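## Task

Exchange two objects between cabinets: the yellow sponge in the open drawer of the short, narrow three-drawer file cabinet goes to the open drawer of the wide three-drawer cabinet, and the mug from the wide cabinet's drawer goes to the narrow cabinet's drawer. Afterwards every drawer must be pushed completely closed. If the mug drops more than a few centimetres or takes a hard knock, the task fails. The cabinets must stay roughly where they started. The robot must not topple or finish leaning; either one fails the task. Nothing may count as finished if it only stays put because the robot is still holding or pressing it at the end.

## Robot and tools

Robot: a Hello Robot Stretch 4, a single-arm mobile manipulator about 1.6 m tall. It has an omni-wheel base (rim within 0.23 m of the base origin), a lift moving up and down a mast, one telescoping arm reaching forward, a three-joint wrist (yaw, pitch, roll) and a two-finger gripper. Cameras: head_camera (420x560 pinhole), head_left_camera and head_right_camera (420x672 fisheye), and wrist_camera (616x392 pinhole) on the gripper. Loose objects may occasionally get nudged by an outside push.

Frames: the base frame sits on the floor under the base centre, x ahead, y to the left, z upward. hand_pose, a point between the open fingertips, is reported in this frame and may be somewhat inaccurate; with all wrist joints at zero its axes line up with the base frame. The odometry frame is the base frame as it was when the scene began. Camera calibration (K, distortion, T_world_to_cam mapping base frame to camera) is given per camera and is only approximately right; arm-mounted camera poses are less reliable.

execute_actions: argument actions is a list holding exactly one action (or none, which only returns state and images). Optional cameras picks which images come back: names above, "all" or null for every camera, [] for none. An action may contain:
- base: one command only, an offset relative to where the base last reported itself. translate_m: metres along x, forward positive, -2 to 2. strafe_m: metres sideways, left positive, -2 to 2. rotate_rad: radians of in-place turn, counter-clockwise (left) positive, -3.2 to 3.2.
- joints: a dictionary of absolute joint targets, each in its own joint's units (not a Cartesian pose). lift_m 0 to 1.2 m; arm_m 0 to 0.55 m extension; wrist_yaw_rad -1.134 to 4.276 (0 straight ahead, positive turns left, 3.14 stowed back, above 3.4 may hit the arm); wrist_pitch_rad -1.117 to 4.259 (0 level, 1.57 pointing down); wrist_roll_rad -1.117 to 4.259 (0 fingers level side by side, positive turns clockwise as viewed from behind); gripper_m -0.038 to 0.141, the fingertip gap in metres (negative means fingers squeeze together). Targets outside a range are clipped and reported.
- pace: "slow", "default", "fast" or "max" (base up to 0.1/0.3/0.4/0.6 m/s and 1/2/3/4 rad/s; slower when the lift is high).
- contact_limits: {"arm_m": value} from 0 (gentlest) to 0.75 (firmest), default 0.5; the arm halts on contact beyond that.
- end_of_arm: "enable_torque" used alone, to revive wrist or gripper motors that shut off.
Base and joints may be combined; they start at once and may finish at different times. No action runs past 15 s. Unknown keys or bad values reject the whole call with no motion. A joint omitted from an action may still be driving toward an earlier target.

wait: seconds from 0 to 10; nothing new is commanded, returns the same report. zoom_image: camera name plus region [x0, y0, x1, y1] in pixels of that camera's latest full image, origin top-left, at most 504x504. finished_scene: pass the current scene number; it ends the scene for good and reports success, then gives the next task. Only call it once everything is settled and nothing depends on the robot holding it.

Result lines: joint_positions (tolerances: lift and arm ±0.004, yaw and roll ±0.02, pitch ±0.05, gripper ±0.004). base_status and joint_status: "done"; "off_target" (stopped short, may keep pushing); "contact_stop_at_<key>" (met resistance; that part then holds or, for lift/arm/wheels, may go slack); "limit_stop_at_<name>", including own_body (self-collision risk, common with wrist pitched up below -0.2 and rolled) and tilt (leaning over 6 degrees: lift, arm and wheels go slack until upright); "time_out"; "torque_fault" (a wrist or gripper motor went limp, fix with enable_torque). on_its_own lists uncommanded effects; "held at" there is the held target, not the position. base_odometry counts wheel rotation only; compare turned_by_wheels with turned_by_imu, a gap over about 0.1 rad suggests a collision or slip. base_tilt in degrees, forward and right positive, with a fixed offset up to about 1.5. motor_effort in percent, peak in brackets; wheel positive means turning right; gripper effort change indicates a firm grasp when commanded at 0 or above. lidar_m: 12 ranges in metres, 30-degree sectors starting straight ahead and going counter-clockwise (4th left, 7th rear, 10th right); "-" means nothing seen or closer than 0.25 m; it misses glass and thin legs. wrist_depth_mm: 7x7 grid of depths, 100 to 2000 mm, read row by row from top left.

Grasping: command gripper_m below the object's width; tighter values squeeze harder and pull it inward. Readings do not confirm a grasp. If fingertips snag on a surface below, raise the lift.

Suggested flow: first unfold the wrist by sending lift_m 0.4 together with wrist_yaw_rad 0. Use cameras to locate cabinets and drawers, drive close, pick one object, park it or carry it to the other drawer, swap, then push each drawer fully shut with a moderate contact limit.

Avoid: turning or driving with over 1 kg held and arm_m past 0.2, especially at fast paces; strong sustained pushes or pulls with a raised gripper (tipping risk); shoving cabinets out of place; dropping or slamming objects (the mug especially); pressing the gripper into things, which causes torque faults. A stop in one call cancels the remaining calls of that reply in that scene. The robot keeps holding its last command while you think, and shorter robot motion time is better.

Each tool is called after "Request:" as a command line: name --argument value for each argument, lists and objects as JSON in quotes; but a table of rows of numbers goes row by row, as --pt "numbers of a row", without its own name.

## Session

Request:
execute_actions --actions '[]'

Scene clock: 0.00 s.
base_odometry: x=+0.000 y=+0.000 heading=+0.000 (m, m, rad; odometry frame)
turned_by_wheels: +0.000 (rad since the last result)
turned_by_imu: +0.000 (rad since the last result)
base_tilt: forward=+0.2 right=-0.9 (deg)
lidar_m: 1.16 1.33 2.19 2.37 1.91 0.92 0.93 1.11 1.79 1.80 2.17 2.02
base_status: not commanded
joint_positions: lift_m=+0.182 arm_m=+0.002 wrist_yaw_rad=+3.058 wrist_pitch_rad=-0.010 wrist_roll_rad=+0.001 gripper_m=+0.057
joint_status: not commanded
motor_effort: lift_m=+20 arm_m=-1 wrist_yaw_rad=+0 wrist_pitch_rad=-5 wrist_roll_rad=+1 gripper_m=-2 wheel_0=+0 wheel_1=+0 wheel_2=+0 (%)
hand_pose: x=-0.1068 y=+0.1111 z=+0.3631 quat_wxyz=(+0.042, +0.005, +0.000, +0.999) (m; base frame)
wrist_depth_mm: - 119 140 1366 1308 1576 1499 / - 116 144 1078 1281 1661 1537 / 113 141 179 1060 1281 1618 1537 / 224 - 1499 1366 1336 1661 1537 / 1255 1537 1464 1397 1308 1661 1576 / 891 976 904 1098 193 1366 1464 / 691 691 809 106 904 854 991
pictures: head_camera, head_left_camera, head_right_camera, wrist_camera
camera_calibration (this result's frames):
wrist_camera: T_world_to_cam=[[0.0168692, 0.993652, 0.111229, -0.136199], [0.0622965, 0.109984, -0.991979, 0.394826], [-0.997915, 0.023663, -0.0600457, 0.138518], [0, 0, 0, 1]] pos_world=[0.11593, 0.0886321, 0.415126]
Images, in order (width x height): head_camera 420x560, head_left_camera 420x672, head_right_camera 420x672, wrist_camera 616x392.

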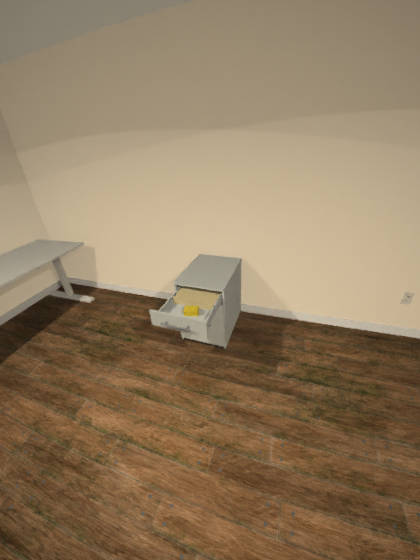

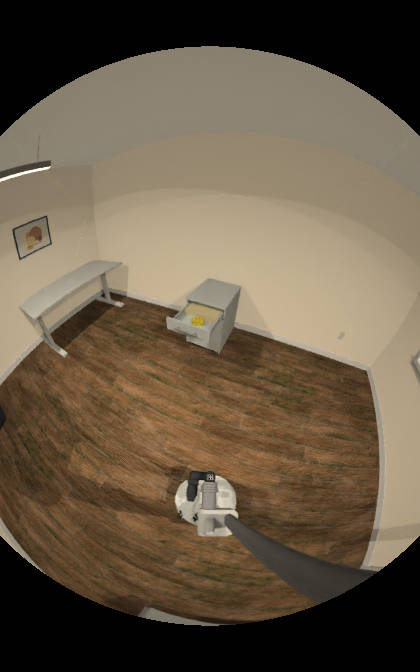

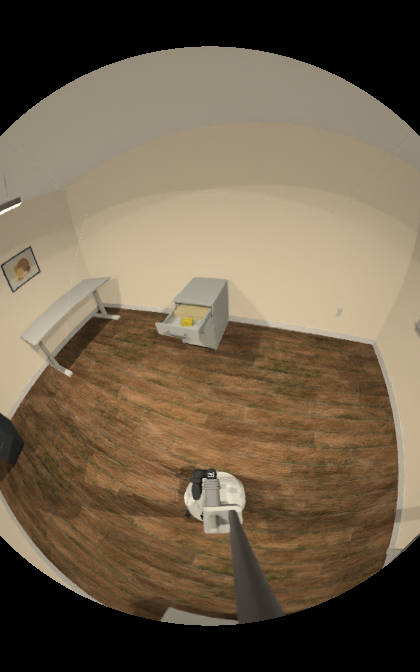

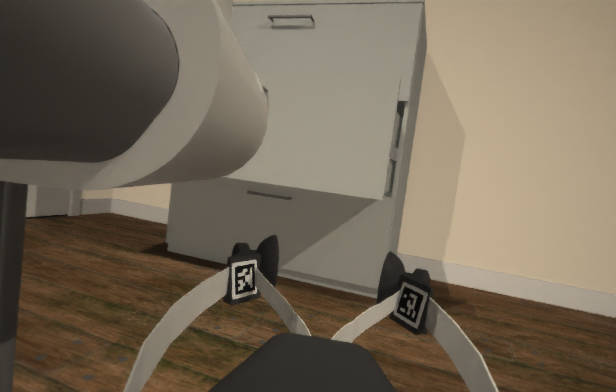

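Request:
execute_actions --actions '[{"base":{"rotate_rad":0.5},"joints":{"lift_m":0.5,"wrist_yaw_rad":0}}]' --cameras '[]'

Request:
execute_actions --actions '[{"base":{"translate_m":0.9},"joints":{"lift_m":0.95,"wrist_pitch_rad":1.57,"gripper_m":0.12},"pace":"fast"}]' --cameras '[]'

Request:
execute_actions --actions '[{"base":{"rotate_rad":-0.85},"joints":{"arm_m":0.45}}]' --cameras '["head_camera","wrist_camera"]'

Scene clock: 3.57 s.
base_odometry: x=+0.000 y=+0.000 heading=+0.500 (m, m, rad; odometry frame)
turned_by_wheels: +0.500 (rad since the last result)
turned_by_imu: +0.494 (rad since the last result)
base_tilt: forward=+0.0 right=-0.9 (deg)
lidar_m: 1.27 2.19 2.34 1.94 0.93 0.91 1.10 1.80 1.80 2.13 2.01 1.16
base_status: done
joint_positions: lift_m=+0.500 arm_m=+0.002 wrist_yaw_rad=+0.000 wrist_pitch_rad=-0.010 wrist_roll_rad=+0.001 gripper_m=+0.057
joint_status: all done
motor_effort: lift_m=+23(29) arm_m=-1(1) wrist_yaw_rad=-1(5) wrist_pitch_rad=-6(7) wrist_roll_rad=+1(1) gripper_m=-2(2) wheel_0=-1(7) wheel_1=+2(5) wheel_2=+1(6) (%)
hand_pose: x=+0.4619 y=-0.0873 z=+0.6809 quat_wxyz=(+1.000, +0.000, -0.005, +0.000) (m; base frame)
wrist_depth_mm: - - - - - 1863 1618 / - - - - - 1863 1576 / - - - - - 1863 1576 / - - - - - 1863 1537 / - - - - 1042 917 1042 / 1576 1708 1618 1921 194 1138 1025 / 1229 1205 1366 106 1576 1160 1025
pictures: none
No camera images: the call's "cameras" was empty. Leave "cameras" out to get every camera's image.

Scene clock: 7.10 s.
base_odometry: x=+0.790 y=+0.432 heading=+0.500 (m, m, rad; odometry frame)
turned_by_wheels: +0.000 (rad since the last result)
turned_by_imu: +0.003 (rad since the last result)
base_tilt: forward=+0.0 right=-1.0 (deg)
lidar_m: 1.68 1.47 1.47 2.05 2.29 1.68 1.80 2.42 2.44 1.60 0.45 0.45
base_status: done
joint_positions: lift_m=+0.950 arm_m=+0.002 wrist_yaw_rad=+0.000 wrist_pitch_rad=+1.570 wrist_roll_rad=+0.001 gripper_m=+0.120
joint_status: all done
motor_effort: lift_m=+22(24) arm_m=-1(1) wrist_yaw_rad=+0(1) wrist_pitch_rad=+0(4) wrist_roll_rad=+1(0) gripper_m=-1(2) wheel_0=-1(7) wheel_1=-1(7) wheel_2=+2(12) (%)
hand_pose: x=+0.1736 y=-0.0874 z=+0.8396 quat_wxyz=(+0.707, +0.000, +0.707, +0.000) (m; base frame)
wrist_depth_mm: 1078 1078 1042 1025 1008 1008 427 / 1098 1060 1060 1060 1025 991 459 / 1138 1098 1060 1042 1042 1008 496 / 1118 1118 1078 854 1060 1008 991 / 1160 1138 866 854 1042 1042 1025 / 1160 1138 904 854 1042 208 1025 / 1160 1118 1138 107 1060 1042 1042
pictures: none
No camera images: the call's "cameras" was empty. Leave "cameras" out to get every camera's image.

Scene clock: 9.50 s.
base_odometry: x=+0.790 y=+0.432 heading=-0.350 (m, m, rad; odometry frame)
turned_by_wheels: -0.850 (rad since the last result)
turned_by_imu: -0.837 (rad since the last result)
base_tilt: forward=+0.1 right=-0.8 (deg)
lidar_m: 0.45 0.50 1.56 1.46 2.05 2.19 2.30 1.68 2.15 2.44 2.03 0.49
base_status: done
joint_positions: lift_m=+0.950 arm_m=+0.449 wrist_yaw_rad=+0.000 wrist_pitch_rad=+1.570 wrist_roll_rad=+0.001 gripper_m=+0.120
joint_status: all done
motor_effort: lift_m=+22(22) arm_m=+5(6) wrist_yaw_rad=+0(1) wrist_pitch_rad=+0(0) wrist_roll_rad=+1(0) gripper_m=-1(1) wheel_0=+2(7) wheel_1=+0(4) wheel_2=+0(7) (%)
hand_pose: x=+0.6204 y=-0.0874 z=+0.8396 quat_wxyz=(+0.707, +0.000, +0.707, +0.000) (m; base frame)
wrist_depth_mm: 1098 1060 480 473 459 394 991 / 1098 1098 488 480 469 1008 991 / 1118 1098 544 530 521 1008 991 / 1138 1118 549 535 530 1025 1008 / 1138 564 521 549 539 1042 1008 / 1160 1118 512 459 466 208 1008 / 1160 1160 1118 107 1078 1042 1042
pictures: head_camera, wrist_camera
camera_calibration (this result's frames):
wrist_camera: T_world_to_cam=[[0.110791, -0.9916, -0.0667381, -0.086624], [-0.99144, -0.114942, 0.0619346, 0.593231], [-0.0690854, 0.059305, -0.995846, 1.11008], [0, 0, 0, 1]] pos_world=[0.674441, -0.0835429, 1.06295]
Images, in order (width x height): head_camera 420x560, wrist_camera 616x392.

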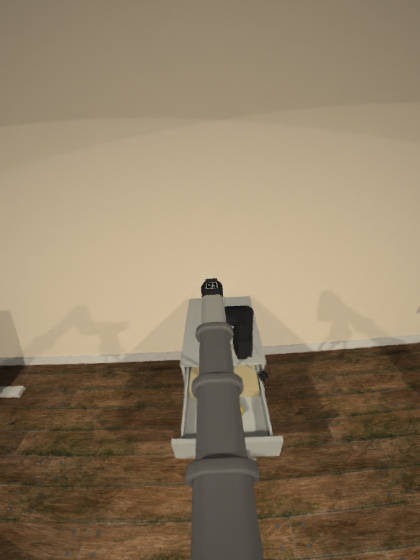

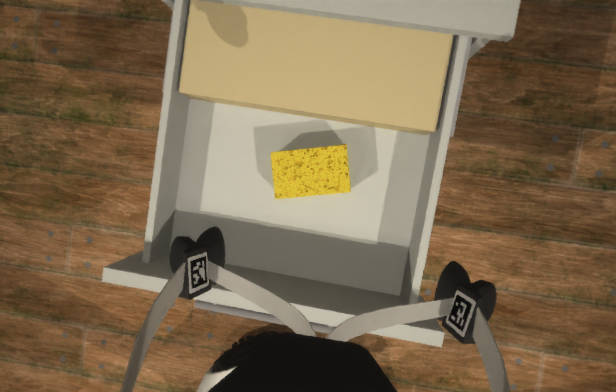

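Request:
execute_actions --actions '[{"base":{"strafe_m":0.035},"joints":{"arm_m":0.5,"lift_m":0.77,"wrist_roll_rad":1.33,"gripper_m":0.11}}]' --cameras '["wrist_camera"]'

Scene clock: 11.93 s.
base_odometry: x=+0.802 y=+0.465 heading=-0.350 (m, m, rad; odometry frame)
turned_by_wheels: +0.000 (rad since the last result)
turned_by_imu: +0.001 (rad since the last result)
base_tilt: forward=+0.1 right=-0.9 (deg)
lidar_m: 0.45 0.52 1.52 1.42 2.03 2.18 2.30 1.69 2.14 2.46 2.05 0.46
base_status: done
joint_positions: lift_m=+0.770 arm_m=+0.499 wrist_yaw_rad=+0.000 wrist_pitch_rad=+1.570 wrist_roll_rad=+1.330 gripper_m=+0.110
joint_status: all done
motor_effort: lift_m=+18(20) arm_m=+5(5) wrist_yaw_rad=-1(1) wrist_pitch_rad=-1(0) wrist_roll_rad=+2(4) gripper_m=-1(2) wheel_0=+0(7) wheel_1=-2(3) wheel_2=+0(0) (%)
hand_pose: x=+0.6703 y=-0.0874 z=+0.6599 quat_wxyz=(+0.557, +0.436, +0.556, -0.436) (m; base frame)
wrist_depth_mm: 241 240 307 304 842 820 820 / 245 312 307 343 340 831 831 / 246 317 314 355 351 349 303 / 250 322 315 357 353 349 301 / 254 322 232 319 359 351 273 / 329 327 334 320 362 212 256 / 332 330 375 106 366 276 647
pictures: wrist_camera
camera_calibration (this result's frames):
wrist_camera: T_world_to_cam=[[-0.936157, -0.345033, -0.0675423, 0.654655], [-0.349118, 0.934985, 0.0626084, 0.314662], [0.041549, 0.0821916, -0.99575, 0.862419], [0, 0, 0, 1]] pos_world=[0.686881, -0.13921, 0.883271]
Images, in order (width x height): wrist_camera 616x392.

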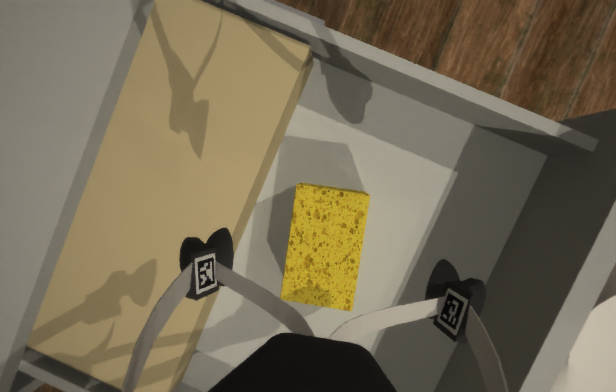

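Request:
execute_actions --actions '[{"base":{"strafe_m":0.012},"joints":{"lift_m":0.665,"gripper_m":0.088},"pace":"slow"}]' --cameras '["wrist_camera"]'

Request:
execute_actions --actions '[{"joints":{"gripper_m":0.02}}]' --cameras '[]'

Request:
execute_actions --actions '[{"joints":{"lift_m":0.85}}]' --cameras '["wrist_camera"]'

Request:
execute_actions --actions '[{"base":{"rotate_rad":-2.6},"joints":{"arm_m":0.1,"wrist_roll_rad":0}}]' --cameras '["head_camera"]'

Scene clock: 14.63 s.
base_odometry: x=+0.806 y=+0.476 heading=-0.350 (m, m, rad; odometry frame)
turned_by_wheels: +0.000 (rad since the last result)
turned_by_imu: +0.001 (rad since the last result)
base_tilt: forward=+0.1 right=-0.9 (deg)
lidar_m: 0.45 0.51 1.50 1.42 2.04 2.14 2.30 1.68 2.14 2.48 2.04 0.48
base_status: done
joint_positions: lift_m=+0.665 arm_m=+0.499 wrist_yaw_rad=+0.000 wrist_pitch_rad=+1.570 wrist_roll_rad=+1.330 gripper_m=+0.088
joint_status: all done
motor_effort: lift_m=+18(19) arm_m=+5(5) wrist_yaw_rad=-1(1) wrist_pitch_rad=+0(1) wrist_roll_rad=+2(2) gripper_m=-2(2) wheel_0=-1(5) wheel_1=+2(4) wheel_2=+0(0) (%)
hand_pose: x=+0.6703 y=-0.0874 z=+0.5550 quat_wxyz=(+0.557, +0.436, +0.556, -0.436) (m; base frame)
wrist_depth_mm: 209 205 202 248 244 202 193 / 211 208 204 251 247 243 236 / 213 210 208 253 250 246 243 / 215 211 229 210 251 249 245 / 217 213 217 213 251 249 247 / 220 216 264 215 210 252 249 / 222 219 268 106 258 253 234
pictures: wrist_camera
camera_calibration (this result's frames):
wrist_camera: T_world_to_cam=[[-0.936158, -0.34503, -0.0675424, 0.647567], [-0.349115, 0.934986, 0.0626084, 0.321234], [0.0415494, 0.0821914, -0.99575, 0.757882], [0, 0, 0, 1]] pos_world=[0.686883, -0.13921, 0.778287]
Images, in order (width x height): wrist_camera 616x392.

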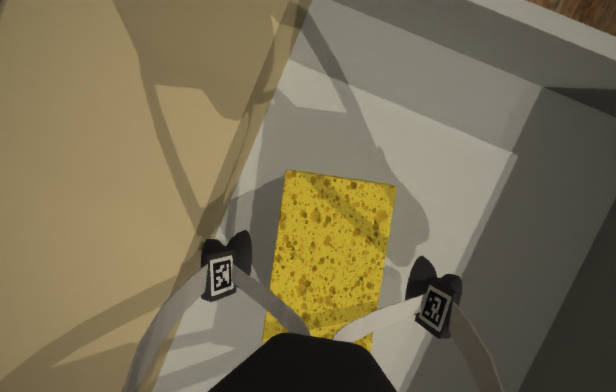

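Scene clock: 16.13 s.
base_odometry: x=+0.806 y=+0.476 heading=-0.350 (m, m, rad; odometry frame)
turned_by_wheels: +0.000 (rad since the last result)
turned_by_imu: +0.001 (rad since the last result)
base_tilt: forward=+0.1 right=-1.0 (deg)
lidar_m: 0.44 0.51 1.50 1.40 2.01 2.16 2.29 1.68 2.16 2.46 2.03 0.47
base_status: not commanded
joint_positions: lift_m=+0.665 arm_m=+0.499 wrist_yaw_rad=+0.000 wrist_pitch_rad=+1.570 wrist_roll_rad=+1.330 gripper_m=+0.020
joint_status: all done
motor_effort: lift_m=+17(17) arm_m=+4(5) wrist_yaw_rad=-1(1) wrist_pitch_rad=-1(0) wrist_roll_rad=+1(2) gripper_m=-17(18) wheel_0=-1(1) wheel_1=+2(1) wheel_2=+0(1) (%)
hand_pose: x=+0.6703 y=-0.0874 z=+0.5550 quat_wxyz=(+0.557, +0.436, +0.556, -0.436) (m; base frame)
wrist_depth_mm: 210 206 202 247 244 202 192 / 211 208 204 251 247 244 235 / 213 209 207 254 249 245 241 / 216 212 229 199 250 248 245 / 218 213 220 201 211 251 248 / 219 216 264 202 191 251 249 / 220 220 268 107 258 252 235
pictures: none
No camera images: the call's "cameras" was empty. Leave "cameras" out to get every camera's image.

Scene clock: 18.00 s.
base_odometry: x=+0.806 y=+0.476 heading=-0.350 (m, m, rad; odometry frame)
turned_by_wheels: +0.000 (rad since the last result)
turned_by_imu: +0.001 (rad since the last result)
base_tilt: forward=+0.0 right=-0.8 (deg)
lidar_m: 0.44 0.51 1.48 1.40 2.01 2.16 2.29 1.69 2.13 2.47 2.05 0.48
base_status: not commanded
joint_positions: lift_m=+0.850 arm_m=+0.499 wrist_yaw_rad=+0.000 wrist_pitch_rad=+1.570 wrist_roll_rad=+1.330 gripper_m=+0.020
joint_status: all done
motor_effort: lift_m=+23(26) arm_m=+5(5) wrist_yaw_rad=+0(0) wrist_pitch_rad=+1(1) wrist_roll_rad=+1(2) gripper_m=-17(16) wheel_0=-2(2) wheel_1=+2(1) wheel_2=+0(0) (%)
hand_pose: x=+0.6703 y=-0.0874 z=+0.7395 quat_wxyz=(+0.557, +0.436, +0.556, -0.436) (m; base frame)
wrist_depth_mm: 322 317 384 931 931 904 891 / 325 322 387 389 424 917 904 / 330 325 394 430 430 424 340 / 330 332 394 200 430 427 349 / 334 404 399 200 211 384 831 / 340 407 404 202 191 332 732 / 345 1025 439 106 424 334 741
pictures: wrist_camera
camera_calibration (this result's frames):
wrist_camera: T_world_to_cam=[[-0.936159, -0.345029, -0.0675423, 0.660034], [-0.349114, 0.934986, 0.0626085, 0.30968], [0.0415494, 0.0821914, -0.99575, 0.941634], [0, 0, 0, 1]] pos_world=[0.686886, -0.13921, 0.962824]
Images, in order (width x height): wrist_camera 616x392.

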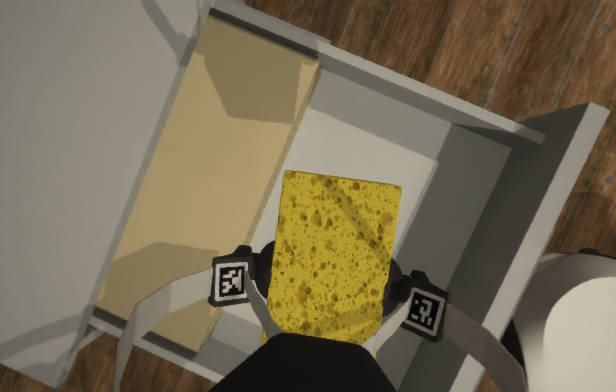

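Scene clock: 20.57 s.
base_odometry: x=+0.806 y=+0.476 heading=-2.950 (m, m, rad; odometry frame)
turned_by_wheels: -2.600 (rad since the last result)
turned_by_imu: -2.562 (rad since the last result)
base_tilt: forward=+0.0 right=-1.0 (deg)
lidar_m: 1.69 2.20 2.45 1.98 0.47 0.46 1.48 1.50 1.42 2.02 2.20 2.29
base_status: done
joint_positions: lift_m=+0.850 arm_m=+0.101 wrist_yaw_rad=+0.000 wrist_pitch_rad=+1.570 wrist_roll_rad=+0.000 gripper_m=+0.020
joint_status: all done
motor_effort: lift_m=+23(23) arm_m=-5(7) wrist_yaw_rad=-1(2) wrist_pitch_rad=+1(1) wrist_roll_rad=-1(8) gripper_m=-18(15) wheel_0=-1(7) wheel_1=+0(6) wheel_2=+2(8) (%)
hand_pose: x=+0.2720 y=-0.0874 z=+0.7395 quat_wxyz=(+0.707, +0.000, +0.707, +0.000) (m; base frame)
wrist_depth_mm: 991 960 960 931 904 904 878 / 1008 1008 960 931 917 904 878 / 1008 1008 991 976 931 917 891 / 1008 1008 991 199 931 917 931 / 1042 1008 788 200 211 931 917 / 1025 1025 788 202 190 931 946 / 1060 1042 788 107 960 960 931
pictures: head_camera
Images, in order (width x height): head_camera 420x560.

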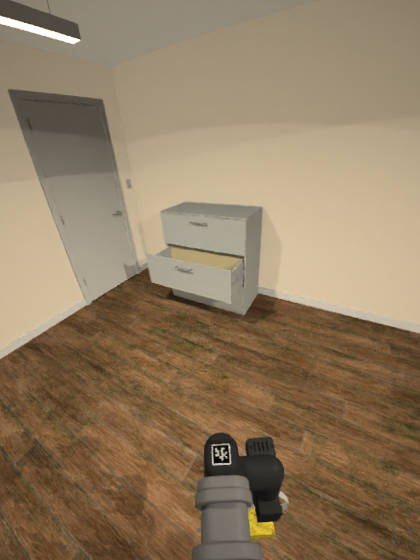

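Request:
execute_actions --actions '[{"base":{"rotate_rad":0.29}}]' --cameras '[]'

Request:
execute_actions --actions '[{"base":{"translate_m":1.5},"joints":{"lift_m":1.0},"pace":"fast"}]' --cameras '[]'

Request:
execute_actions --actions '[{"base":{"rotate_rad":-0.88},"joints":{"arm_m":0.4}}]' --cameras '["head_camera","wrist_camera"]'

Scene clock: 22.57 s.
base_odometry: x=+0.806 y=+0.476 heading=-2.660 (m, m, rad; odometry frame)
turned_by_wheels: +0.290 (rad since the last result)
turned_by_imu: +0.287 (rad since the last result)
base_tilt: forward=+0.1 right=-0.8 (deg)
lidar_m: 1.81 2.47 2.49 0.55 0.44 0.49 1.67 1.44 1.44 2.01 2.30 1.68
base_status: done
joint_positions: lift_m=+0.850 arm_m=+0.101 wrist_yaw_rad=+0.000 wrist_pitch_rad=+1.570 wrist_roll_rad=+0.000 gripper_m=+0.020
joint_status: not commanded
motor_effort: lift_m=+23(23) arm_m=-5(5) wrist_yaw_rad=+0(0) wrist_pitch_rad=+0(0) wrist_roll_rad=-1(1) gripper_m=-17(16) wheel_0=-1(7) wheel_1=+0(8) wheel_2=+0(7) (%)
hand_pose: x=+0.2720 y=-0.0874 z=+0.7395 quat_wxyz=(+0.707, +0.000, +0.707, +0.000) (m; base frame)
wrist_depth_mm: 991 976 960 917 917 904 904 / 1025 976 931 931 917 891 891 / 1025 991 976 946 931 917 904 / 1025 991 976 199 931 917 917 / 1025 1025 788 201 210 960 917 / 1042 1025 778 202 191 946 946 / 1060 1025 798 107 976 946 931
pictures: none
No camera images: the call's "cameras" was empty. Leave "cameras" out to get every camera's image.

Scene clock: 27.80 s.
base_odometry: x=-0.523 y=-0.220 heading=-2.660 (m, m, rad; odometry frame)
turned_by_wheels: +0.000 (rad since the last result)
turned_by_imu: +0.004 (rad since the last result)
base_tilt: forward=-0.1 right=-1.0 (deg)
lidar_m: 0.61 1.38 1.39 1.67 2.42 1.69 1.74 2.70 2.44 0.58 0.48 0.49
base_status: done
joint_positions: lift_m=+1.000 arm_m=+0.101 wrist_yaw_rad=+0.000 wrist_pitch_rad=+1.570 wrist_roll_rad=+0.000 gripper_m=+0.020
joint_status: all done
motor_effort: lift_m=+23(22) arm_m=-4(5) wrist_yaw_rad=+0(0) wrist_pitch_rad=-1(1) wrist_roll_rad=-1(0) gripper_m=-16(17) wheel_0=+0(8) wheel_1=-1(6) wheel_2=+2(12) (%)
hand_pose: x=+0.2719 y=-0.0874 z=+0.8896 quat_wxyz=(+0.707, +0.000, +0.707, +0.000) (m; base frame)
wrist_depth_mm: 1160 1118 1118 1078 691 449 661 / 1138 1118 1098 1098 1060 525 424 / 1160 1160 1118 1098 1078 654 449 / 1205 1138 1138 199 1078 1078 504 / 1205 1160 946 200 211 1060 647 / 1229 1160 946 202 190 1098 1078 / 1229 1205 1160 106 1118 1098 1078
pictures: none
No camera images: the call's "cameras" was empty. Leave "cameras" out to get every camera's image.

Scene clock: 29.80 s.
base_odometry: x=-0.523 y=-0.220 heading=+2.744 (m, m, rad; odometry frame)
turned_by_wheels: -0.880 (rad since the last result)
turned_by_imu: -0.866 (rad since the last result)
base_tilt: forward=+0.0 right=-1.0 (deg)
lidar_m: 0.45 0.50 0.69 1.37 1.44 1.89 2.44 1.72 2.70 2.65 1.95 0.54
base_status: done
joint_positions: lift_m=+1.000 arm_m=+0.399 wrist_yaw_rad=+0.000 wrist_pitch_rad=+1.570 wrist_roll_rad=+0.000 gripper_m=+0.020
joint_status: all done
motor_effort: lift_m=+23(23) arm_m=+4(4) wrist_yaw_rad=+0(0) wrist_pitch_rad=+2(1) wrist_roll_rad=+0(0) gripper_m=-17(18) wheel_0=+2(7) wheel_1=+1(6) wheel_2=+2(8) (%)
hand_pose: x=+0.5704 y=-0.0874 z=+0.8896 quat_wxyz=(+0.707, +0.000, +0.707, +0.000) (m; base frame)
wrist_depth_mm: 715 699 661 634 609 549 1008 / 750 741 732 715 691 597 1008 / 750 750 732 715 707 585 1025 / 654 759 732 199 715 569 1060 / 1182 1138 439 200 211 480 1060 / 1229 1160 1042 202 191 1078 1078 / 1229 1205 1060 107 1118 1098 1078
pictures: head_camera, wrist_camera
camera_calibration (this result's frames):
wrist_camera: T_world_to_cam=[[0.111355, -0.991537, -0.0667393, -0.0780653], [-0.991373, -0.115506, 0.0619499, 0.540468], [-0.0691345, 0.0592651, -0.995845, 1.15641], [0, 0, 0, 1]] pos_world=[0.624447, -0.083512, 1.11292]
Images, in order (width x height): head_camera 420x560, wrist_camera 616x392.

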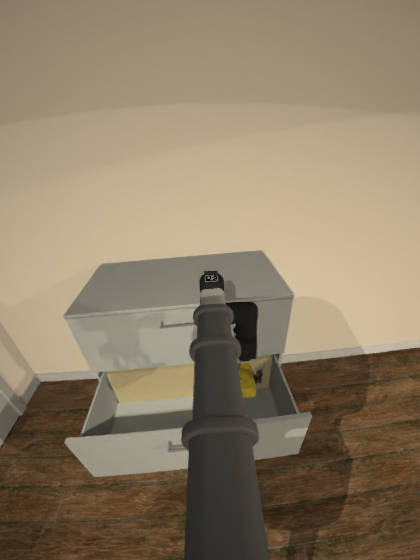

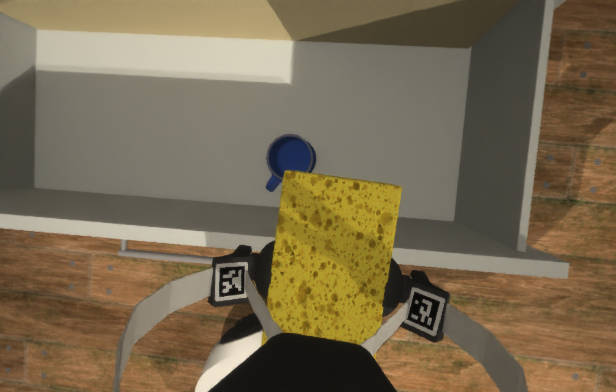

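Request:
execute_actions --actions '[{"base":{"strafe_m":-0.1},"joints":{"arm_m":0.5,"lift_m":0.85}}]' --cameras '[]'

Request:
execute_actions --actions '[{"joints":{"lift_m":0.54}}]' --cameras '["wrist_camera"]'

Request:
execute_actions --actions '[{"joints":{"gripper_m":0.09}}]' --cameras '[]'

Request:
execute_actions --actions '[{"joints":{"lift_m":0.7}}]' --cameras '[]'

Request:
execute_actions --actions '[{"base":{"strafe_m":0.185},"joints":{"arm_m":0.47,"gripper_m":0.14,"wrist_roll_rad":0.45}}]' --cameras '["wrist_camera"]'

Scene clock: 34.07 s.
base_odometry: x=-0.485 y=-0.127 heading=+2.744 (m, m, rad; odometry frame)
turned_by_wheels: +0.000 (rad since the last result)
turned_by_imu: +0.002 (rad since the last result)
base_tilt: forward=+0.2 right=-0.9 (deg)
lidar_m: 0.50 0.48 0.69 1.46 1.54 2.01 2.42 1.66 2.59 2.55 1.94 0.54
base_status: done
joint_positions: lift_m=+0.850 arm_m=+0.499 wrist_yaw_rad=+0.000 wrist_pitch_rad=+1.570 wrist_roll_rad=+0.000 gripper_m=+0.020
joint_status: all done
motor_effort: lift_m=+18(20) arm_m=+5(5) wrist_yaw_rad=+0(0) wrist_pitch_rad=+1(0) wrist_roll_rad=+0(1) gripper_m=-16(17) wheel_0=+1(10) wheel_1=+0(9) wheel_2=+0(1) (%)
hand_pose: x=+0.6703 y=-0.0874 z=+0.7399 quat_wxyz=(+0.707, +0.000, +0.707, +0.000) (m; base frame)
wrist_depth_mm: 436 418 394 382 364 322 866 / 603 591 574 564 554 384 891 / 603 597 585 574 559 407 904 / 615 603 580 199 452 397 904 / 615 603 574 201 211 931 917 / 421 402 394 203 191 960 917 / 312 319 347 107 336 320 946
pictures: none
No camera images: the call's "cameras" was empty. Leave "cameras" out to get every camera's image.

Scene clock: 36.37 s.
base_odometry: x=-0.485 y=-0.127 heading=+2.744 (m, m, rad; odometry frame)
turned_by_wheels: +0.000 (rad since the last result)
turned_by_imu: +0.001 (rad since the last result)
base_tilt: forward=+0.2 right=-1.0 (deg)
lidar_m: 0.49 0.50 0.69 1.48 1.53 2.01 2.43 1.67 2.59 2.56 1.96 0.53
base_status: not commanded
joint_positions: lift_m=+0.540 arm_m=+0.499 wrist_yaw_rad=+0.000 wrist_pitch_rad=+1.570 wrist_roll_rad=+0.000 gripper_m=+0.020
joint_status: all done
motor_effort: lift_m=+18(16) arm_m=+4(4) wrist_yaw_rad=+0(0) wrist_pitch_rad=+0(1) wrist_roll_rad=+0(1) gripper_m=-18(17) wheel_0=+0(0) wheel_1=+0(0) wheel_2=+1(1) (%)
hand_pose: x=+0.6703 y=-0.0874 z=+0.4299 quat_wxyz=(+0.707, +0.000, +0.707, +0.000) (m; base frame)
wrist_depth_mm: 272 267 263 256 252 247 212 / 277 271 265 259 255 250 208 / 278 273 268 262 256 253 204 / 282 276 270 199 258 255 200 / 216 277 271 200 210 258 195 / 230 281 276 202 190 240 191 / 290 285 281 107 266 219 188
pictures: wrist_camera
camera_calibration (this result's frames):
wrist_camera: T_world_to_cam=[[0.111232, -0.99155, -0.0667486, -0.119787], [-0.991382, -0.115389, 0.062033, 0.668029], [-0.0692109, 0.0592733, -0.99584, 0.705654], [0, 0, 0, 1]] pos_world=[0.724435, -0.0835184, 0.653283]
Images, in order (width x height): wrist_camera 616x392.

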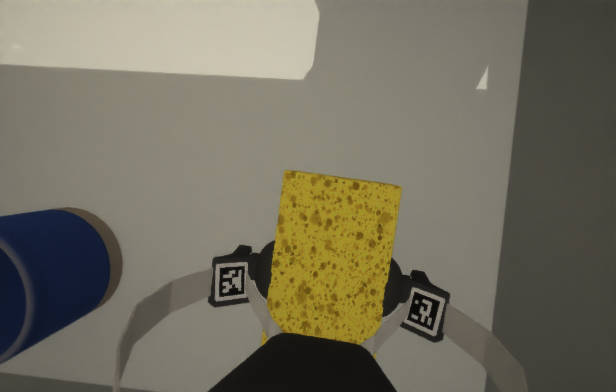

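Scene clock: 37.87 s.
base_odometry: x=-0.485 y=-0.127 heading=+2.744 (m, m, rad; odometry frame)
turned_by_wheels: +0.000 (rad since the last result)
turned_by_imu: +0.001 (rad since the last result)
base_tilt: forward=+0.1 right=-0.8 (deg)
lidar_m: 0.49 0.47 0.69 1.48 1.54 2.02 2.41 1.67 2.59 2.56 1.96 0.55
base_status: not commanded
joint_positions: lift_m=+0.540 arm_m=+0.499 wrist_yaw_rad=+0.000 wrist_pitch_rad=+1.570 wrist_roll_rad=+0.000 gripper_m=+0.090
joint_status: all done
motor_effort: lift_m=+18(18) arm_m=+4(4) wrist_yaw_rad=+0(0) wrist_pitch_rad=+1(1) wrist_roll_rad=+0(1) gripper_m=-1(17) wheel_0=+1(0) wheel_1=+0(0) wheel_2=+0(0) (%)
hand_pose: x=+0.6703 y=-0.0874 z=+0.4299 quat_wxyz=(+0.707, +0.000, +0.707, +0.000) (m; base frame)
wrist_depth_mm: 273 268 260 257 252 247 212 / 274 271 265 260 254 250 208 / 278 273 267 262 257 253 204 / 281 276 271 221 258 255 200 / 217 277 271 223 222 258 195 / 229 282 274 225 211 237 191 / 289 286 282 107 268 234 188
pictures: none
No camera images: the call's "cameras" was empty. Leave "cameras" out to get every camera's image.

Scene clock: 39.60 s.
base_odometry: x=-0.485 y=-0.127 heading=+2.744 (m, m, rad; odometry frame)
turned_by_wheels: +0.000 (rad since the last result)
turned_by_imu: +0.001 (rad since the last result)
base_tilt: forward=+0.1 right=-0.8 (deg)
lidar_m: 0.50 0.49 0.68 1.48 1.52 2.01 2.42 1.66 2.58 2.54 1.96 0.55
base_status: not commanded
joint_positions: lift_m=+0.700 arm_m=+0.499 wrist_yaw_rad=+0.000 wrist_pitch_rad=+1.570 wrist_roll_rad=+0.000 gripper_m=+0.090
joint_status: all done
motor_effort: lift_m=+23(27) arm_m=+4(4) wrist_yaw_rad=+0(0) wrist_pitch_rad=+0(0) wrist_roll_rad=-1(1) gripper_m=-1(1) wheel_0=+0(0) wheel_1=+0(0) wheel_2=+0(0) (%)
hand_pose: x=+0.6703 y=-0.0874 z=+0.5895 quat_wxyz=(+0.707, +0.000, +0.707, +0.000) (m; base frame)
wrist_depth_mm: 433 415 397 382 364 306 212 / 442 433 424 415 407 314 207 / 449 439 430 421 410 303 203 / 452 439 436 421 415 293 200 / 459 397 382 384 418 285 195 / 421 413 399 430 210 237 191 / 312 312 345 107 359 233 188
pictures: none
No camera images: the call's "cameras" was empty. Leave "cameras" out to get every camera's image.

Scene clock: 41.50 s.
base_odometry: x=-0.556 y=-0.298 heading=+2.744 (m, m, rad; odometry frame)
turned_by_wheels: +0.000 (rad since the last result)
turned_by_imu: +0.001 (rad since the last result)
base_tilt: forward=+0.1 right=-1.0 (deg)
lidar_m: 0.45 0.52 1.35 1.28 1.35 1.76 2.44 1.76 2.79 2.74 1.93 0.54
base_status: done
joint_positions: lift_m=+0.700 arm_m=+0.471 wrist_yaw_rad=+0.000 wrist_pitch_rad=+1.570 wrist_roll_rad=+0.450 gripper_m=+0.140
joint_status: all done
motor_effort: lift_m=+23(23) arm_m=-5(5) wrist_yaw_rad=+0(0) wrist_pitch_rad=+0(0) wrist_roll_rad=+2(5) gripper_m=+2(1) wheel_0=-1(9) wheel_1=+0(5) wheel_2=+0(0) (%)
hand_pose: x=+0.6420 y=-0.0874 z=+0.5895 quat_wxyz=(+0.690, +0.158, +0.689, -0.158) (m; base frame)
wrist_depth_mm: 255 294 351 410 404 397 392 / 327 397 427 415 407 402 397 / 439 436 430 424 415 362 397 / 452 439 433 421 415 413 407 / 455 445 436 424 421 413 366 / 462 452 442 430 347 197 276 / 466 455 439 107 287 241 224
pictures: wrist_camera
camera_calibration (this result's frames):
wrist_camera: T_world_to_cam=[[-0.330581, -0.941389, -0.0671076, 0.182247], [-0.94307, 0.326744, 0.0621129, 0.637606], [-0.0365454, 0.0838205, -0.995811, 0.843785], [0, 0, 0, 1]] pos_world=[0.692391, -0.107495, 0.812877]
Images, in order (width x height): wrist_camera 616x392.

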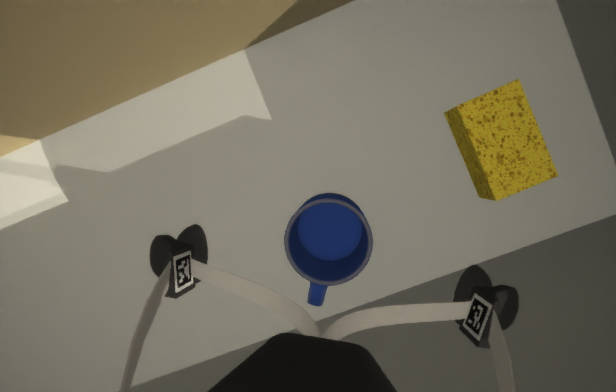

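Request:
execute_actions --actions '[{"joints":{"lift_m":0.585,"arm_m":0.466},"pace":"slow"}]' --cameras '["wrist_camera"]'

Scene clock: 43.73 s.
base_odometry: x=-0.556 y=-0.298 heading=+2.744 (m, m, rad; odometry frame)
turned_by_wheels: +0.000 (rad since the last result)
turned_by_imu: +0.001 (rad since the last result)
base_tilt: forward=+0.1 right=-0.9 (deg)
lidar_m: 0.46 0.51 1.35 1.29 1.33 1.75 2.42 1.76 2.80 2.74 1.92 0.53
base_status: not commanded
joint_positions: lift_m=+0.585 arm_m=+0.467 wrist_yaw_rad=+0.000 wrist_pitch_rad=+1.570 wrist_roll_rad=+0.450 gripper_m=+0.140
joint_status: all done
motor_effort: lift_m=+18(18) arm_m=-5(5) wrist_yaw_rad=+0(1) wrist_pitch_rad=+1(1) wrist_roll_rad=+3(2) gripper_m=+1(1) wheel_0=-1(1) wheel_1=+0(0) wheel_2=+1(0) (%)
hand_pose: x=+0.6380 y=-0.0874 z=+0.4750 quat_wxyz=(+0.690, +0.158, +0.689, -0.158) (m; base frame)
wrist_depth_mm: 260 303 307 300 294 291 286 / 320 314 309 303 298 293 248 / 325 319 314 307 301 297 250 / 329 322 319 310 306 300 263 / 332 325 317 304 306 303 300 / 332 330 324 258 244 198 268 / 342 334 327 107 279 236 218
pictures: wrist_camera
camera_calibration (this result's frames):
wrist_camera: T_world_to_cam=[[-0.330584, -0.941388, -0.0671076, 0.173246], [-0.943069, 0.326747, 0.062113, 0.64097], [-0.0365452, 0.0838206, -0.99581, 0.729558], [0, 0, 0, 1]] pos_world=[0.688413, -0.107495, 0.698315]
Images, in order (width x height): wrist_camera 616x392.

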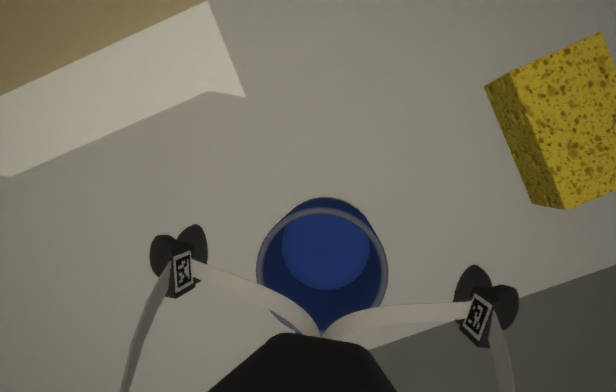

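Request:
execute_actions --actions '[{"base":{"strafe_m":0.008},"joints":{"lift_m":0.55,"arm_m":0.462},"pace":"slow"}]' --cameras '["wrist_camera"]'

Request:
execute_actions --actions '[{"joints":{"gripper_m":0.03},"pace":"slow"}]' --cameras '["wrist_camera"]'

Scene clock: 45.57 s.
base_odometry: x=-0.559 y=-0.305 heading=+2.744 (m, m, rad; odometry frame)
turned_by_wheels: +0.000 (rad since the last result)
turned_by_imu: +0.001 (rad since the last result)
base_tilt: forward=+0.1 right=-1.0 (deg)
lidar_m: 0.48 0.50 1.35 1.27 1.32 1.78 2.44 1.77 2.82 2.74 1.96 0.54
base_status: done
joint_positions: lift_m=+0.550 arm_m=+0.463 wrist_yaw_rad=+0.000 wrist_pitch_rad=+1.570 wrist_roll_rad=+0.450 gripper_m=+0.140
joint_status: all done
motor_effort: lift_m=+18(17) arm_m=-5(4) wrist_yaw_rad=+0(0) wrist_pitch_rad=+1(0) wrist_roll_rad=+3(3) gripper_m=+2(0) wheel_0=-2(7) wheel_1=+0(4) wheel_2=+0(0) (%)
hand_pose: x=+0.6340 y=-0.0874 z=+0.4400 quat_wxyz=(+0.690, +0.158, +0.689, -0.158) (m; base frame)
wrist_depth_mm: 266 277 270 267 262 258 254 / 285 279 273 270 265 259 224 / 289 283 277 271 267 264 247 / 291 285 279 273 270 267 262 / 294 289 281 271 268 268 264 / 300 290 287 231 200 198 264 / 300 296 290 107 266 229 213
pictures: wrist_camera
camera_calibration (this result's frames):
wrist_camera: T_world_to_cam=[[-0.330586, -0.941387, -0.0671076, 0.169575], [-0.943068, 0.326748, 0.0621129, 0.639368], [-0.036545, 0.0838207, -0.995811, 0.694563], [0, 0, 0, 1]] pos_world=[0.684409, -0.107495, 0.66332]
Images, in order (width x height): wrist_camera 616x392.

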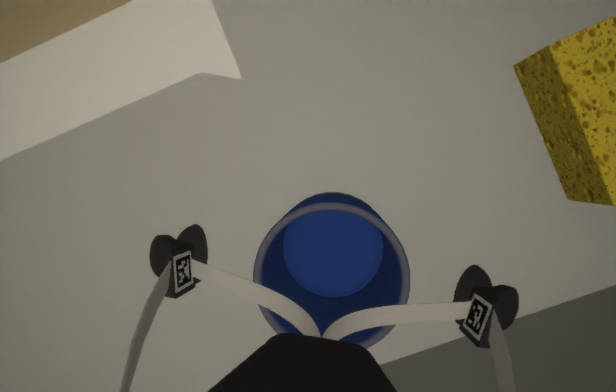

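Scene clock: 50.30 s.
base_odometry: x=-0.559 y=-0.305 heading=+2.744 (m, m, rad; odometry frame)
turned_by_wheels: +0.000 (rad since the last result)
turned_by_imu: +0.002 (rad since the last result)
base_tilt: forward=-0.1 right=-1.0 (deg)
lidar_m: 0.48 0.51 1.35 1.28 1.35 1.77 2.43 1.75 2.82 2.75 1.96 0.51
base_status: not commanded
joint_positions: lift_m=+0.550 arm_m=+0.463 wrist_yaw_rad=+0.000 wrist_pitch_rad=+1.570 wrist_roll_rad=+0.450 gripper_m=+0.030
joint_status: all done
motor_effort: lift_m=+19(18) arm_m=-5(5) wrist_yaw_rad=+0(0) wrist_pitch_rad=-2(1) wrist_roll_rad=+1(2) gripper_m=-20(19) wheel_0=-2(2) wheel_1=+0(0) wheel_2=+0(0) (%)
hand_pose: x=+0.6340 y=-0.0874 z=+0.4399 quat_wxyz=(+0.690, +0.158, +0.689, -0.158) (m; base frame)
wrist_depth_mm: 266 276 271 266 262 257 252 / 283 279 274 270 264 260 225 / 286 279 276 272 267 262 249 / 291 286 279 273 270 265 260 / 294 289 279 254 251 268 263 / 297 290 194 230 192 270 264 / 300 296 290 107 253 212 212
pictures: wrist_camera
camera_calibration (this result's frames):
wrist_camera: T_world_to_cam=[[-0.330588, -0.941387, -0.0670985, 0.169563], [-0.943066, 0.326748, 0.0621389, 0.639349], [-0.0365724, 0.0838207, -0.995809, 0.694499], [0, 0, 0, 1]] pos_world=[0.684404, -0.107495, 0.663238]
Images, in order (width x height): wrist_camera 616x392.

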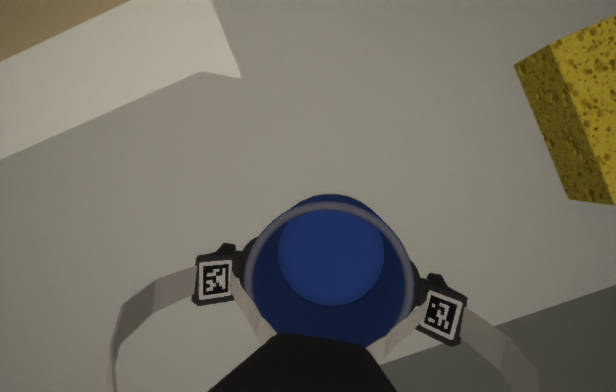

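Request:
execute_actions --actions '[{"joints":{"lift_m":0.9}}]' --cameras '[]'

Request:
execute_actions --actions '[{"base":{"rotate_rad":0.08},"joints":{"arm_m":0.15,"wrist_roll_rad":0}}]' --cameras '[]'

Request:
execute_actions --actions '[{"joints":{"wrist_yaw_rad":3.14,"wrist_pitch_rad":1.3}}]' --cameras '[]'

Request:
execute_actions --actions '[{"joints":{"lift_m":0.46}}]' --cameras '["head_camera","wrist_camera"]'

Scene clock: 53.97 s.
base_odometry: x=-0.559 y=-0.305 heading=+2.744 (m, m, rad; odometry frame)
turned_by_wheels: +0.000 (rad since the last result)
turned_by_imu: +0.002 (rad since the last result)
base_tilt: forward=+0.1 right=-0.9 (deg)
lidar_m: 0.47 0.50 1.35 1.26 1.34 1.77 2.43 1.76 2.81 2.73 1.93 0.53
base_status: not commanded
joint_positions: lift_m=+0.900 arm_m=+0.463 wrist_yaw_rad=+0.000 wrist_pitch_rad=+1.570 wrist_roll_rad=+0.450 gripper_m=+0.030
joint_status: all done
motor_effort: lift_m=+24(25) arm_m=-5(5) wrist_yaw_rad=+0(0) wrist_pitch_rad=-1(2) wrist_roll_rad=+1(2) gripper_m=-18(18) wheel_0=-2(2) wheel_1=+1(0) wheel_2=+0(1) (%)
hand_pose: x=+0.6340 y=-0.0874 z=+0.7894 quat_wxyz=(+0.690, +0.158, +0.689, -0.158) (m; base frame)
wrist_depth_mm: 220 255 301 452 585 574 415 / 282 413 530 615 603 591 452 / 473 621 621 621 609 597 480 / 654 647 634 621 615 597 477 / 661 661 640 254 252 421 347 / 647 661 193 229 192 319 976 / 597 521 424 107 891 1008 991
pictures: none
No camera images: the call's "cameras" was empty. Leave "cameras" out to get every camera's image.

Scene clock: 56.03 s.
base_odometry: x=-0.559 y=-0.305 heading=+2.823 (m, m, rad; odometry frame)
turned_by_wheels: +0.080 (rad since the last result)
turned_by_imu: +0.079 (rad since the last result)
base_tilt: forward=+0.0 right=-0.9 (deg)
lidar_m: 0.45 0.51 1.33 1.29 1.38 1.90 2.42 1.77 2.76 2.75 1.80 0.52
base_status: done
joint_positions: lift_m=+0.900 arm_m=+0.151 wrist_yaw_rad=+0.000 wrist_pitch_rad=+1.570 wrist_roll_rad=+0.000 gripper_m=+0.030
joint_status: all done
motor_effort: lift_m=+24(24) arm_m=-5(6) wrist_yaw_rad=+0(0) wrist_pitch_rad=+0(1) wrist_roll_rad=-1(4) gripper_m=-19(18) wheel_0=-2(6) wheel_1=-1(3) wheel_2=-1(5) (%)
hand_pose: x=+0.3219 y=-0.0874 z=+0.7894 quat_wxyz=(+0.707, +0.000, +0.707, +0.000) (m; base frame)
wrist_depth_mm: 535 469 387 370 343 314 312 / 1042 1025 1008 960 549 480 439 / 1060 1042 1025 991 976 960 946 / 1078 1060 1025 991 1008 960 960 / 1078 1078 1060 254 253 976 976 / 1118 1078 193 229 191 976 991 / 1098 1098 842 107 1008 1008 991
pictures: none
No camera images: the call's "cameras" was empty. Leave "cameras" out to get every camera's image.

Scene clock: 58.47 s.
base_odometry: x=-0.559 y=-0.305 heading=+2.823 (m, m, rad; odometry frame)
turned_by_wheels: +0.000 (rad since the last result)
turned_by_imu: +0.001 (rad since the last result)
base_tilt: forward=+0.2 right=-0.8 (deg)
lidar_m: 0.47 0.52 1.32 1.28 1.37 1.93 2.42 1.75 2.78 2.74 1.78 0.53
base_status: not commanded
joint_positions: lift_m=+0.900 arm_m=+0.151 wrist_yaw_rad=+3.140 wrist_pitch_rad=+1.301 wrist_roll_rad=+0.000 gripper_m=+0.030
joint_status: all done
motor_effort: lift_m=+24(24) arm_m=-4(5) wrist_yaw_rad=+1(5) wrist_pitch_rad=-3(10) wrist_roll_rad=-1(0) gripper_m=-19(18) wheel_0=-2(2) wheel_1=-1(1) wheel_2=-1(1) (%)
hand_pose: x=+0.2450 y=+0.0876 z=+0.7998 quat_wxyz=(+0.001, -0.606, +0.001, +0.796) (m; base frame)
wrist_depth_mm: 1182 1160 1160 1160 1138 1138 1098 / 1160 1118 1118 878 1098 1098 1078 / 1118 1118 1078 854 1060 1060 1042 / 1078 1078 1042 820 1025 1042 1008 / 1042 1025 820 254 252 991 991 / 1008 991 193 230 192 960 946 / 991 976 976 107 976 946 946
pictures: none
No camera images: the call's "cameras" was empty. Leave "cameras" out to get every camera's image.

Scene clock: 61.20 s.
base_odometry: x=-0.559 y=-0.305 heading=+2.823 (m, m, rad; odometry frame)
turned_by_wheels: +0.000 (rad since the last result)
turned_by_imu: +0.001 (rad since the last result)
base_tilt: forward=+0.1 right=-0.9 (deg)
lidar_m: 0.47 0.51 1.32 1.28 1.38 1.88 2.43 1.77 2.78 2.75 1.79 0.52
base_status: not commanded
joint_positions: lift_m=+0.460 arm_m=+0.151 wrist_yaw_rad=+3.140 wrist_pitch_rad=+1.301 wrist_roll_rad=+0.000 gripper_m=+0.030
joint_status: all done
motor_effort: lift_m=+19(24) arm_m=-4(4) wrist_yaw_rad=+1(1) wrist_pitch_rad=-3(5) wrist_roll_rad=+0(0) gripper_m=-19(19) wheel_0=-2(2) wheel_1=-1(1) wheel_2=-2(1) (%)
hand_pose: x=+0.2450 y=+0.0876 z=+0.3602 quat_wxyz=(+0.001, -0.606, +0.001, +0.796) (m; base frame)
wrist_depth_mm: 691 436 424 421 415 647 640 / 661 418 413 410 404 621 621 / 640 413 402 392 397 609 597 / 627 609 392 389 591 585 580 / 609 597 427 254 251 569 564 / 585 574 194 230 192 554 549 / 569 569 554 107 539 535 530
pictures: head_camera, wrist_camera
camera_calibration (this result's frames):
wrist_camera: T_world_to_cam=[[-0.122867, 0.99181, -0.0348715, -0.0314283], [0.972542, 0.113333, -0.203267, -0.134767], [-0.19765, -0.0588889, -0.978502, 0.63202], [0, 0, 0, 1]] pos_world=[0.252125, 0.0836635, 0.589943]
Images, in order (width x height): head_camera 420x560, wrist_camera 616x392.

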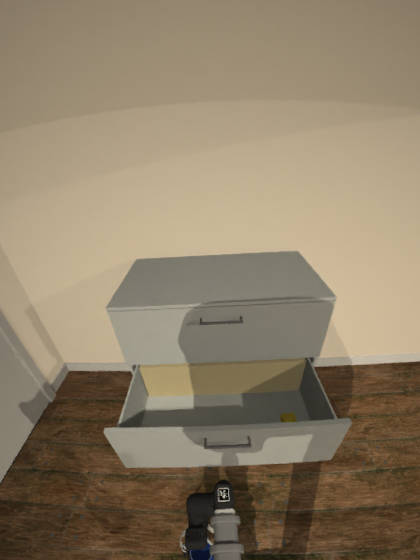

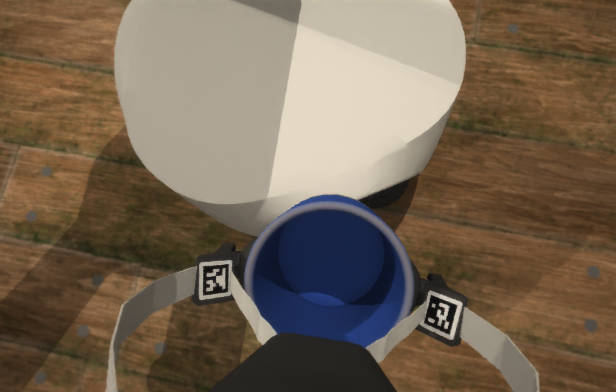

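Request:
execute_actions --actions '[{"base":{"translate_m":0.15},"joints":{"arm_m":0.55,"wrist_pitch_rad":1.15},"contact_limits":{"arm_m":0.35},"pace":"slow"}]' --cameras '[]'

Scene clock: 65.53 s.
base_odometry: x=-0.702 y=-0.258 heading=+2.823 (m, m, rad; odometry frame)
turned_by_wheels: +0.000 (rad since the last result)
turned_by_imu: +0.015 (rad since the last result)
base_tilt: forward=+0.0 right=-0.8 (deg)
lidar_m: 0.61 0.68 1.30 1.27 1.37 1.92 2.58 1.91 2.87 2.73 1.55 0.68
base_status: done
joint_positions: lift_m=+0.460 arm_m=+0.436 wrist_yaw_rad=+3.140 wrist_pitch_rad=+1.155 wrist_roll_rad=+0.000 gripper_m=+0.030
joint_status: arm_m contact_stop (moved +0.285 of +0.399); the others done
on_its_own: arm_m is slack since a contact_stop (your +0.550 is given up)
motor_effort: lift_m=+21(21) arm_m=+0(22) wrist_yaw_rad=+0(4) wrist_pitch_rad=-5(13) wrist_roll_rad=+0(0) gripper_m=-19(20) wheel_0=-2(9) wheel_1=+0(7) wheel_2=+0(15) (%)
contact_limits: arm_m 0.35
hand_pose: x=+0.4903 y=+0.0876 z=+0.3742 quat_wxyz=(+0.001, -0.546, +0.001, +0.838) (m; base frame)
wrist_depth_mm: 778 768 504 492 496 741 741 / 723 723 661 535 615 707 699 / 683 683 683 668 661 661 654 / 654 647 634 640 634 627 627 / 615 615 603 255 252 597 597 / 585 569 193 231 193 564 564 / 554 554 559 107 535 530 539
pictures: none
No camera images: the call's "cameras" was empty. Leave "cameras" out to get every camera's image.

Request:
execute_actions --actions '[{"joints":{"arm_m":0.15,"wrist_pitch_rad":1.57}}]' --cameras '["head_camera"]'

Request:
zoom_image --camera "head_camera" --region '[80, 300, 360, 480]'

Scene clock: 67.93 s.
base_odometry: x=-0.702 y=-0.258 heading=+2.823 (m, m, rad; odometry frame)
turned_by_wheels: +0.000 (rad since the last result)
turned_by_imu: +0.001 (rad since the last result)
base_tilt: forward=+0.1 right=-0.9 (deg)
lidar_m: 0.62 0.67 1.30 1.26 1.36 1.92 2.58 1.91 2.87 2.74 1.58 0.68
base_status: not commanded
joint_positions: lift_m=+0.460 arm_m=+0.151 wrist_yaw_rad=+3.140 wrist_pitch_rad=+1.570 wrist_roll_rad=+0.000 gripper_m=+0.030
joint_status: all done
motor_effort: lift_m=+21(21) arm_m=-5(6) wrist_yaw_rad=+0(1) wrist_pitch_rad=+0(5) wrist_roll_rad=+1(1) gripper_m=-19(20) wheel_0=-1(2) wheel_1=+0(0) wheel_2=+0(0) (%)
hand_pose: x=+0.3216 y=+0.0874 z=+0.3497 quat_wxyz=(+0.001, -0.707, +0.001, +0.707) (m; base frame)
wrist_depth_mm: 591 362 357 349 347 530 530 / 603 585 364 359 449 539 535 / 603 585 580 559 554 549 535 / 615 591 580 569 569 549 539 / 615 603 585 253 251 554 549 / 621 603 193 230 192 559 554 / 627 615 603 107 574 564 559
pictures: head_camera
Images, in order (width x height): head_camera 420x560.

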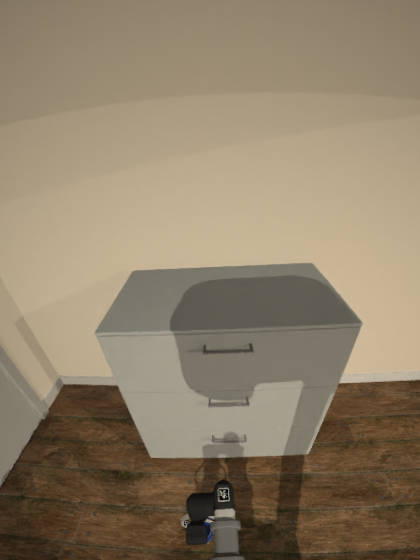

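Region (80, 300, 360, 480) of head_camera's 420x560 image, scaled by 1.800, with more detail than that image has; it fills the top 324 rows of this view, and the rest is white.

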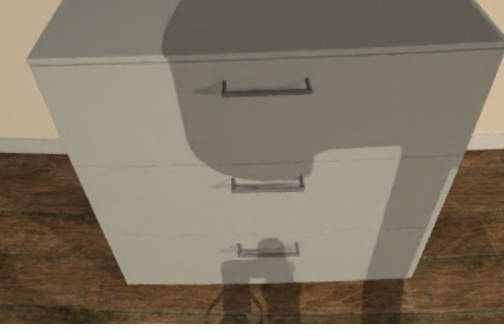

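Request:
execute_actions --actions '[{"base":{"rotate_rad":-2.445},"joints":{"wrist_yaw_rad":0}}]' --cameras '[]'

Request:
execute_actions --actions '[{"base":{"translate_m":1.66},"joints":{"lift_m":0.9},"pace":"fast"}]' --cameras '[]'

Request:
execute_actions --actions '[{"base":{"rotate_rad":-0.845},"joints":{"arm_m":0.4}}]' --cameras '["head_camera","wrist_camera"]'

Scene clock: 71.67 s.
base_odometry: x=-0.702 y=-0.258 heading=+0.379 (m, m, rad; odometry frame)
turned_by_wheels: -2.445 (rad since the last result)
turned_by_imu: -2.408 (rad since the last result)
base_tilt: forward=+0.0 right=-0.9 (deg)
lidar_m: 1.88 2.81 2.46 0.81 0.62 0.62 0.74 1.27 1.30 1.48 2.49 2.00
base_status: done
joint_positions: lift_m=+0.460 arm_m=+0.151 wrist_yaw_rad=+0.000 wrist_pitch_rad=+1.570 wrist_roll_rad=+0.000 gripper_m=+0.030
joint_status: all done
motor_effort: lift_m=+21(21) arm_m=-5(5) wrist_yaw_rad=-1(8) wrist_pitch_rad=-2(2) wrist_roll_rad=+0(0) gripper_m=-19(20) wheel_0=+3(8) wheel_1=+1(8) wheel_2=+1(9) (%)
hand_pose: x=+0.3219 y=-0.0874 z=+0.3497 quat_wxyz=(+0.707, +0.000, +0.707, +0.000) (m; base frame)
wrist_depth_mm: 585 574 564 554 544 535 525 / 591 580 574 564 549 539 530 / 597 591 580 569 554 544 539 / 603 591 585 564 564 554 544 / 615 609 580 254 252 559 549 / 621 469 194 229 193 559 554 / 627 392 382 106 574 574 559
pictures: none
No camera images: the call's "cameras" was empty. Leave "cameras" out to get every camera's image.

Scene clock: 77.10 s.
base_odometry: x=+0.840 y=+0.356 heading=+0.379 (m, m, rad; odometry frame)
turned_by_wheels: +0.000 (rad since the last result)
turned_by_imu: +0.004 (rad since the last result)
base_tilt: forward=+0.0 right=-1.1 (deg)
lidar_m: 1.56 1.50 1.50 2.11 2.36 2.01 2.09 2.43 2.40 1.62 0.39 0.40
base_status: done
joint_positions: lift_m=+0.900 arm_m=+0.151 wrist_yaw_rad=+0.000 wrist_pitch_rad=+1.570 wrist_roll_rad=+0.000 gripper_m=+0.030
joint_status: all done
motor_effort: lift_m=+24(26) arm_m=-5(5) wrist_yaw_rad=-1(1) wrist_pitch_rad=+1(1) wrist_roll_rad=+0(0) gripper_m=-20(19) wheel_0=+1(7) wheel_1=-1(8) wheel_2=+0(13) (%)
hand_pose: x=+0.3220 y=-0.0874 z=+0.7895 quat_wxyz=(+0.707, +0.000, +0.707, +0.000) (m; base frame)
wrist_depth_mm: 1042 1025 991 991 960 931 449 / 1060 1042 1008 991 960 462 455 / 1060 1025 1025 991 976 421 462 / 1098 1060 1042 991 991 427 459 / 1078 1060 1042 253 252 991 407 / 1098 1060 195 229 192 976 439 / 1098 1098 842 106 1025 1008 976
pictures: none
No camera images: the call's "cameras" was empty. Leave "cameras" out to get every camera's image.

Scene clock: 78.97 s.
base_odometry: x=+0.840 y=+0.356 heading=-0.466 (m, m, rad; odometry frame)
turned_by_wheels: -0.845 (rad since the last result)
turned_by_imu: -0.832 (rad since the last result)
base_tilt: forward=+0.2 right=-1.0 (deg)
lidar_m: 0.39 0.41 1.63 1.50 1.53 2.08 2.35 2.00 2.44 2.39 2.15 0.46
base_status: done
joint_positions: lift_m=+0.900 arm_m=+0.399 wrist_yaw_rad=+0.000 wrist_pitch_rad=+1.570 wrist_roll_rad=+0.000 gripper_m=+0.030
joint_status: all done
motor_effort: lift_m=+24(24) arm_m=+5(5) wrist_yaw_rad=-1(0) wrist_pitch_rad=+1(1) wrist_roll_rad=+0(0) gripper_m=-20(17) wheel_0=+1(7) wheel_1=-1(10) wheel_2=+0(7) (%)
hand_pose: x=+0.5704 y=-0.0874 z=+0.7895 quat_wxyz=(+0.707, +0.000, +0.707, +0.000) (m; base frame)
wrist_depth_mm: 1042 442 433 427 421 931 931 / 1060 452 439 433 976 960 931 / 1060 500 492 488 976 960 946 / 1078 508 504 488 976 976 960 / 1078 512 500 253 252 976 960 / 1098 413 194 229 192 991 991 / 1098 1098 946 107 1008 991 991
pictures: head_camera, wrist_camera
camera_calibration (this result's frames):
wrist_camera: T_world_to_cam=[[0.11155, -0.991516, -0.0667238, -0.0848703], [-0.99136, -0.115692, 0.0618134, 0.54679], [-0.0690084, 0.059252, -0.995855, 1.05668], [0, 0, 0, 1]] pos_world=[0.624453, -0.0835018, 1.01284]
Images, in order (width x height): head_camera 420x560, wrist_camera 616x392.

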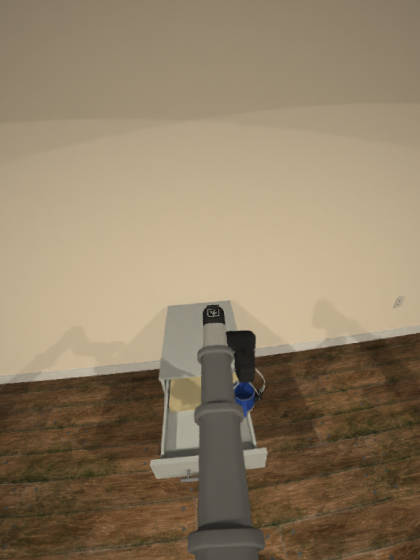

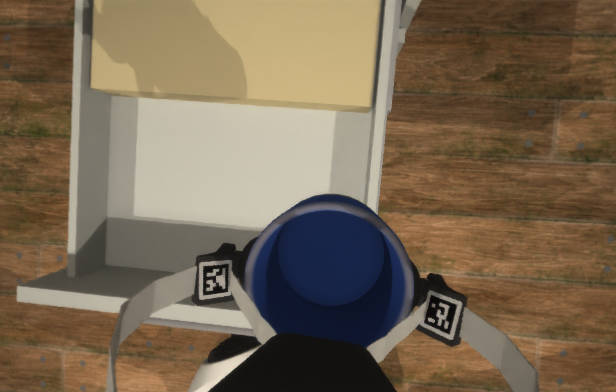

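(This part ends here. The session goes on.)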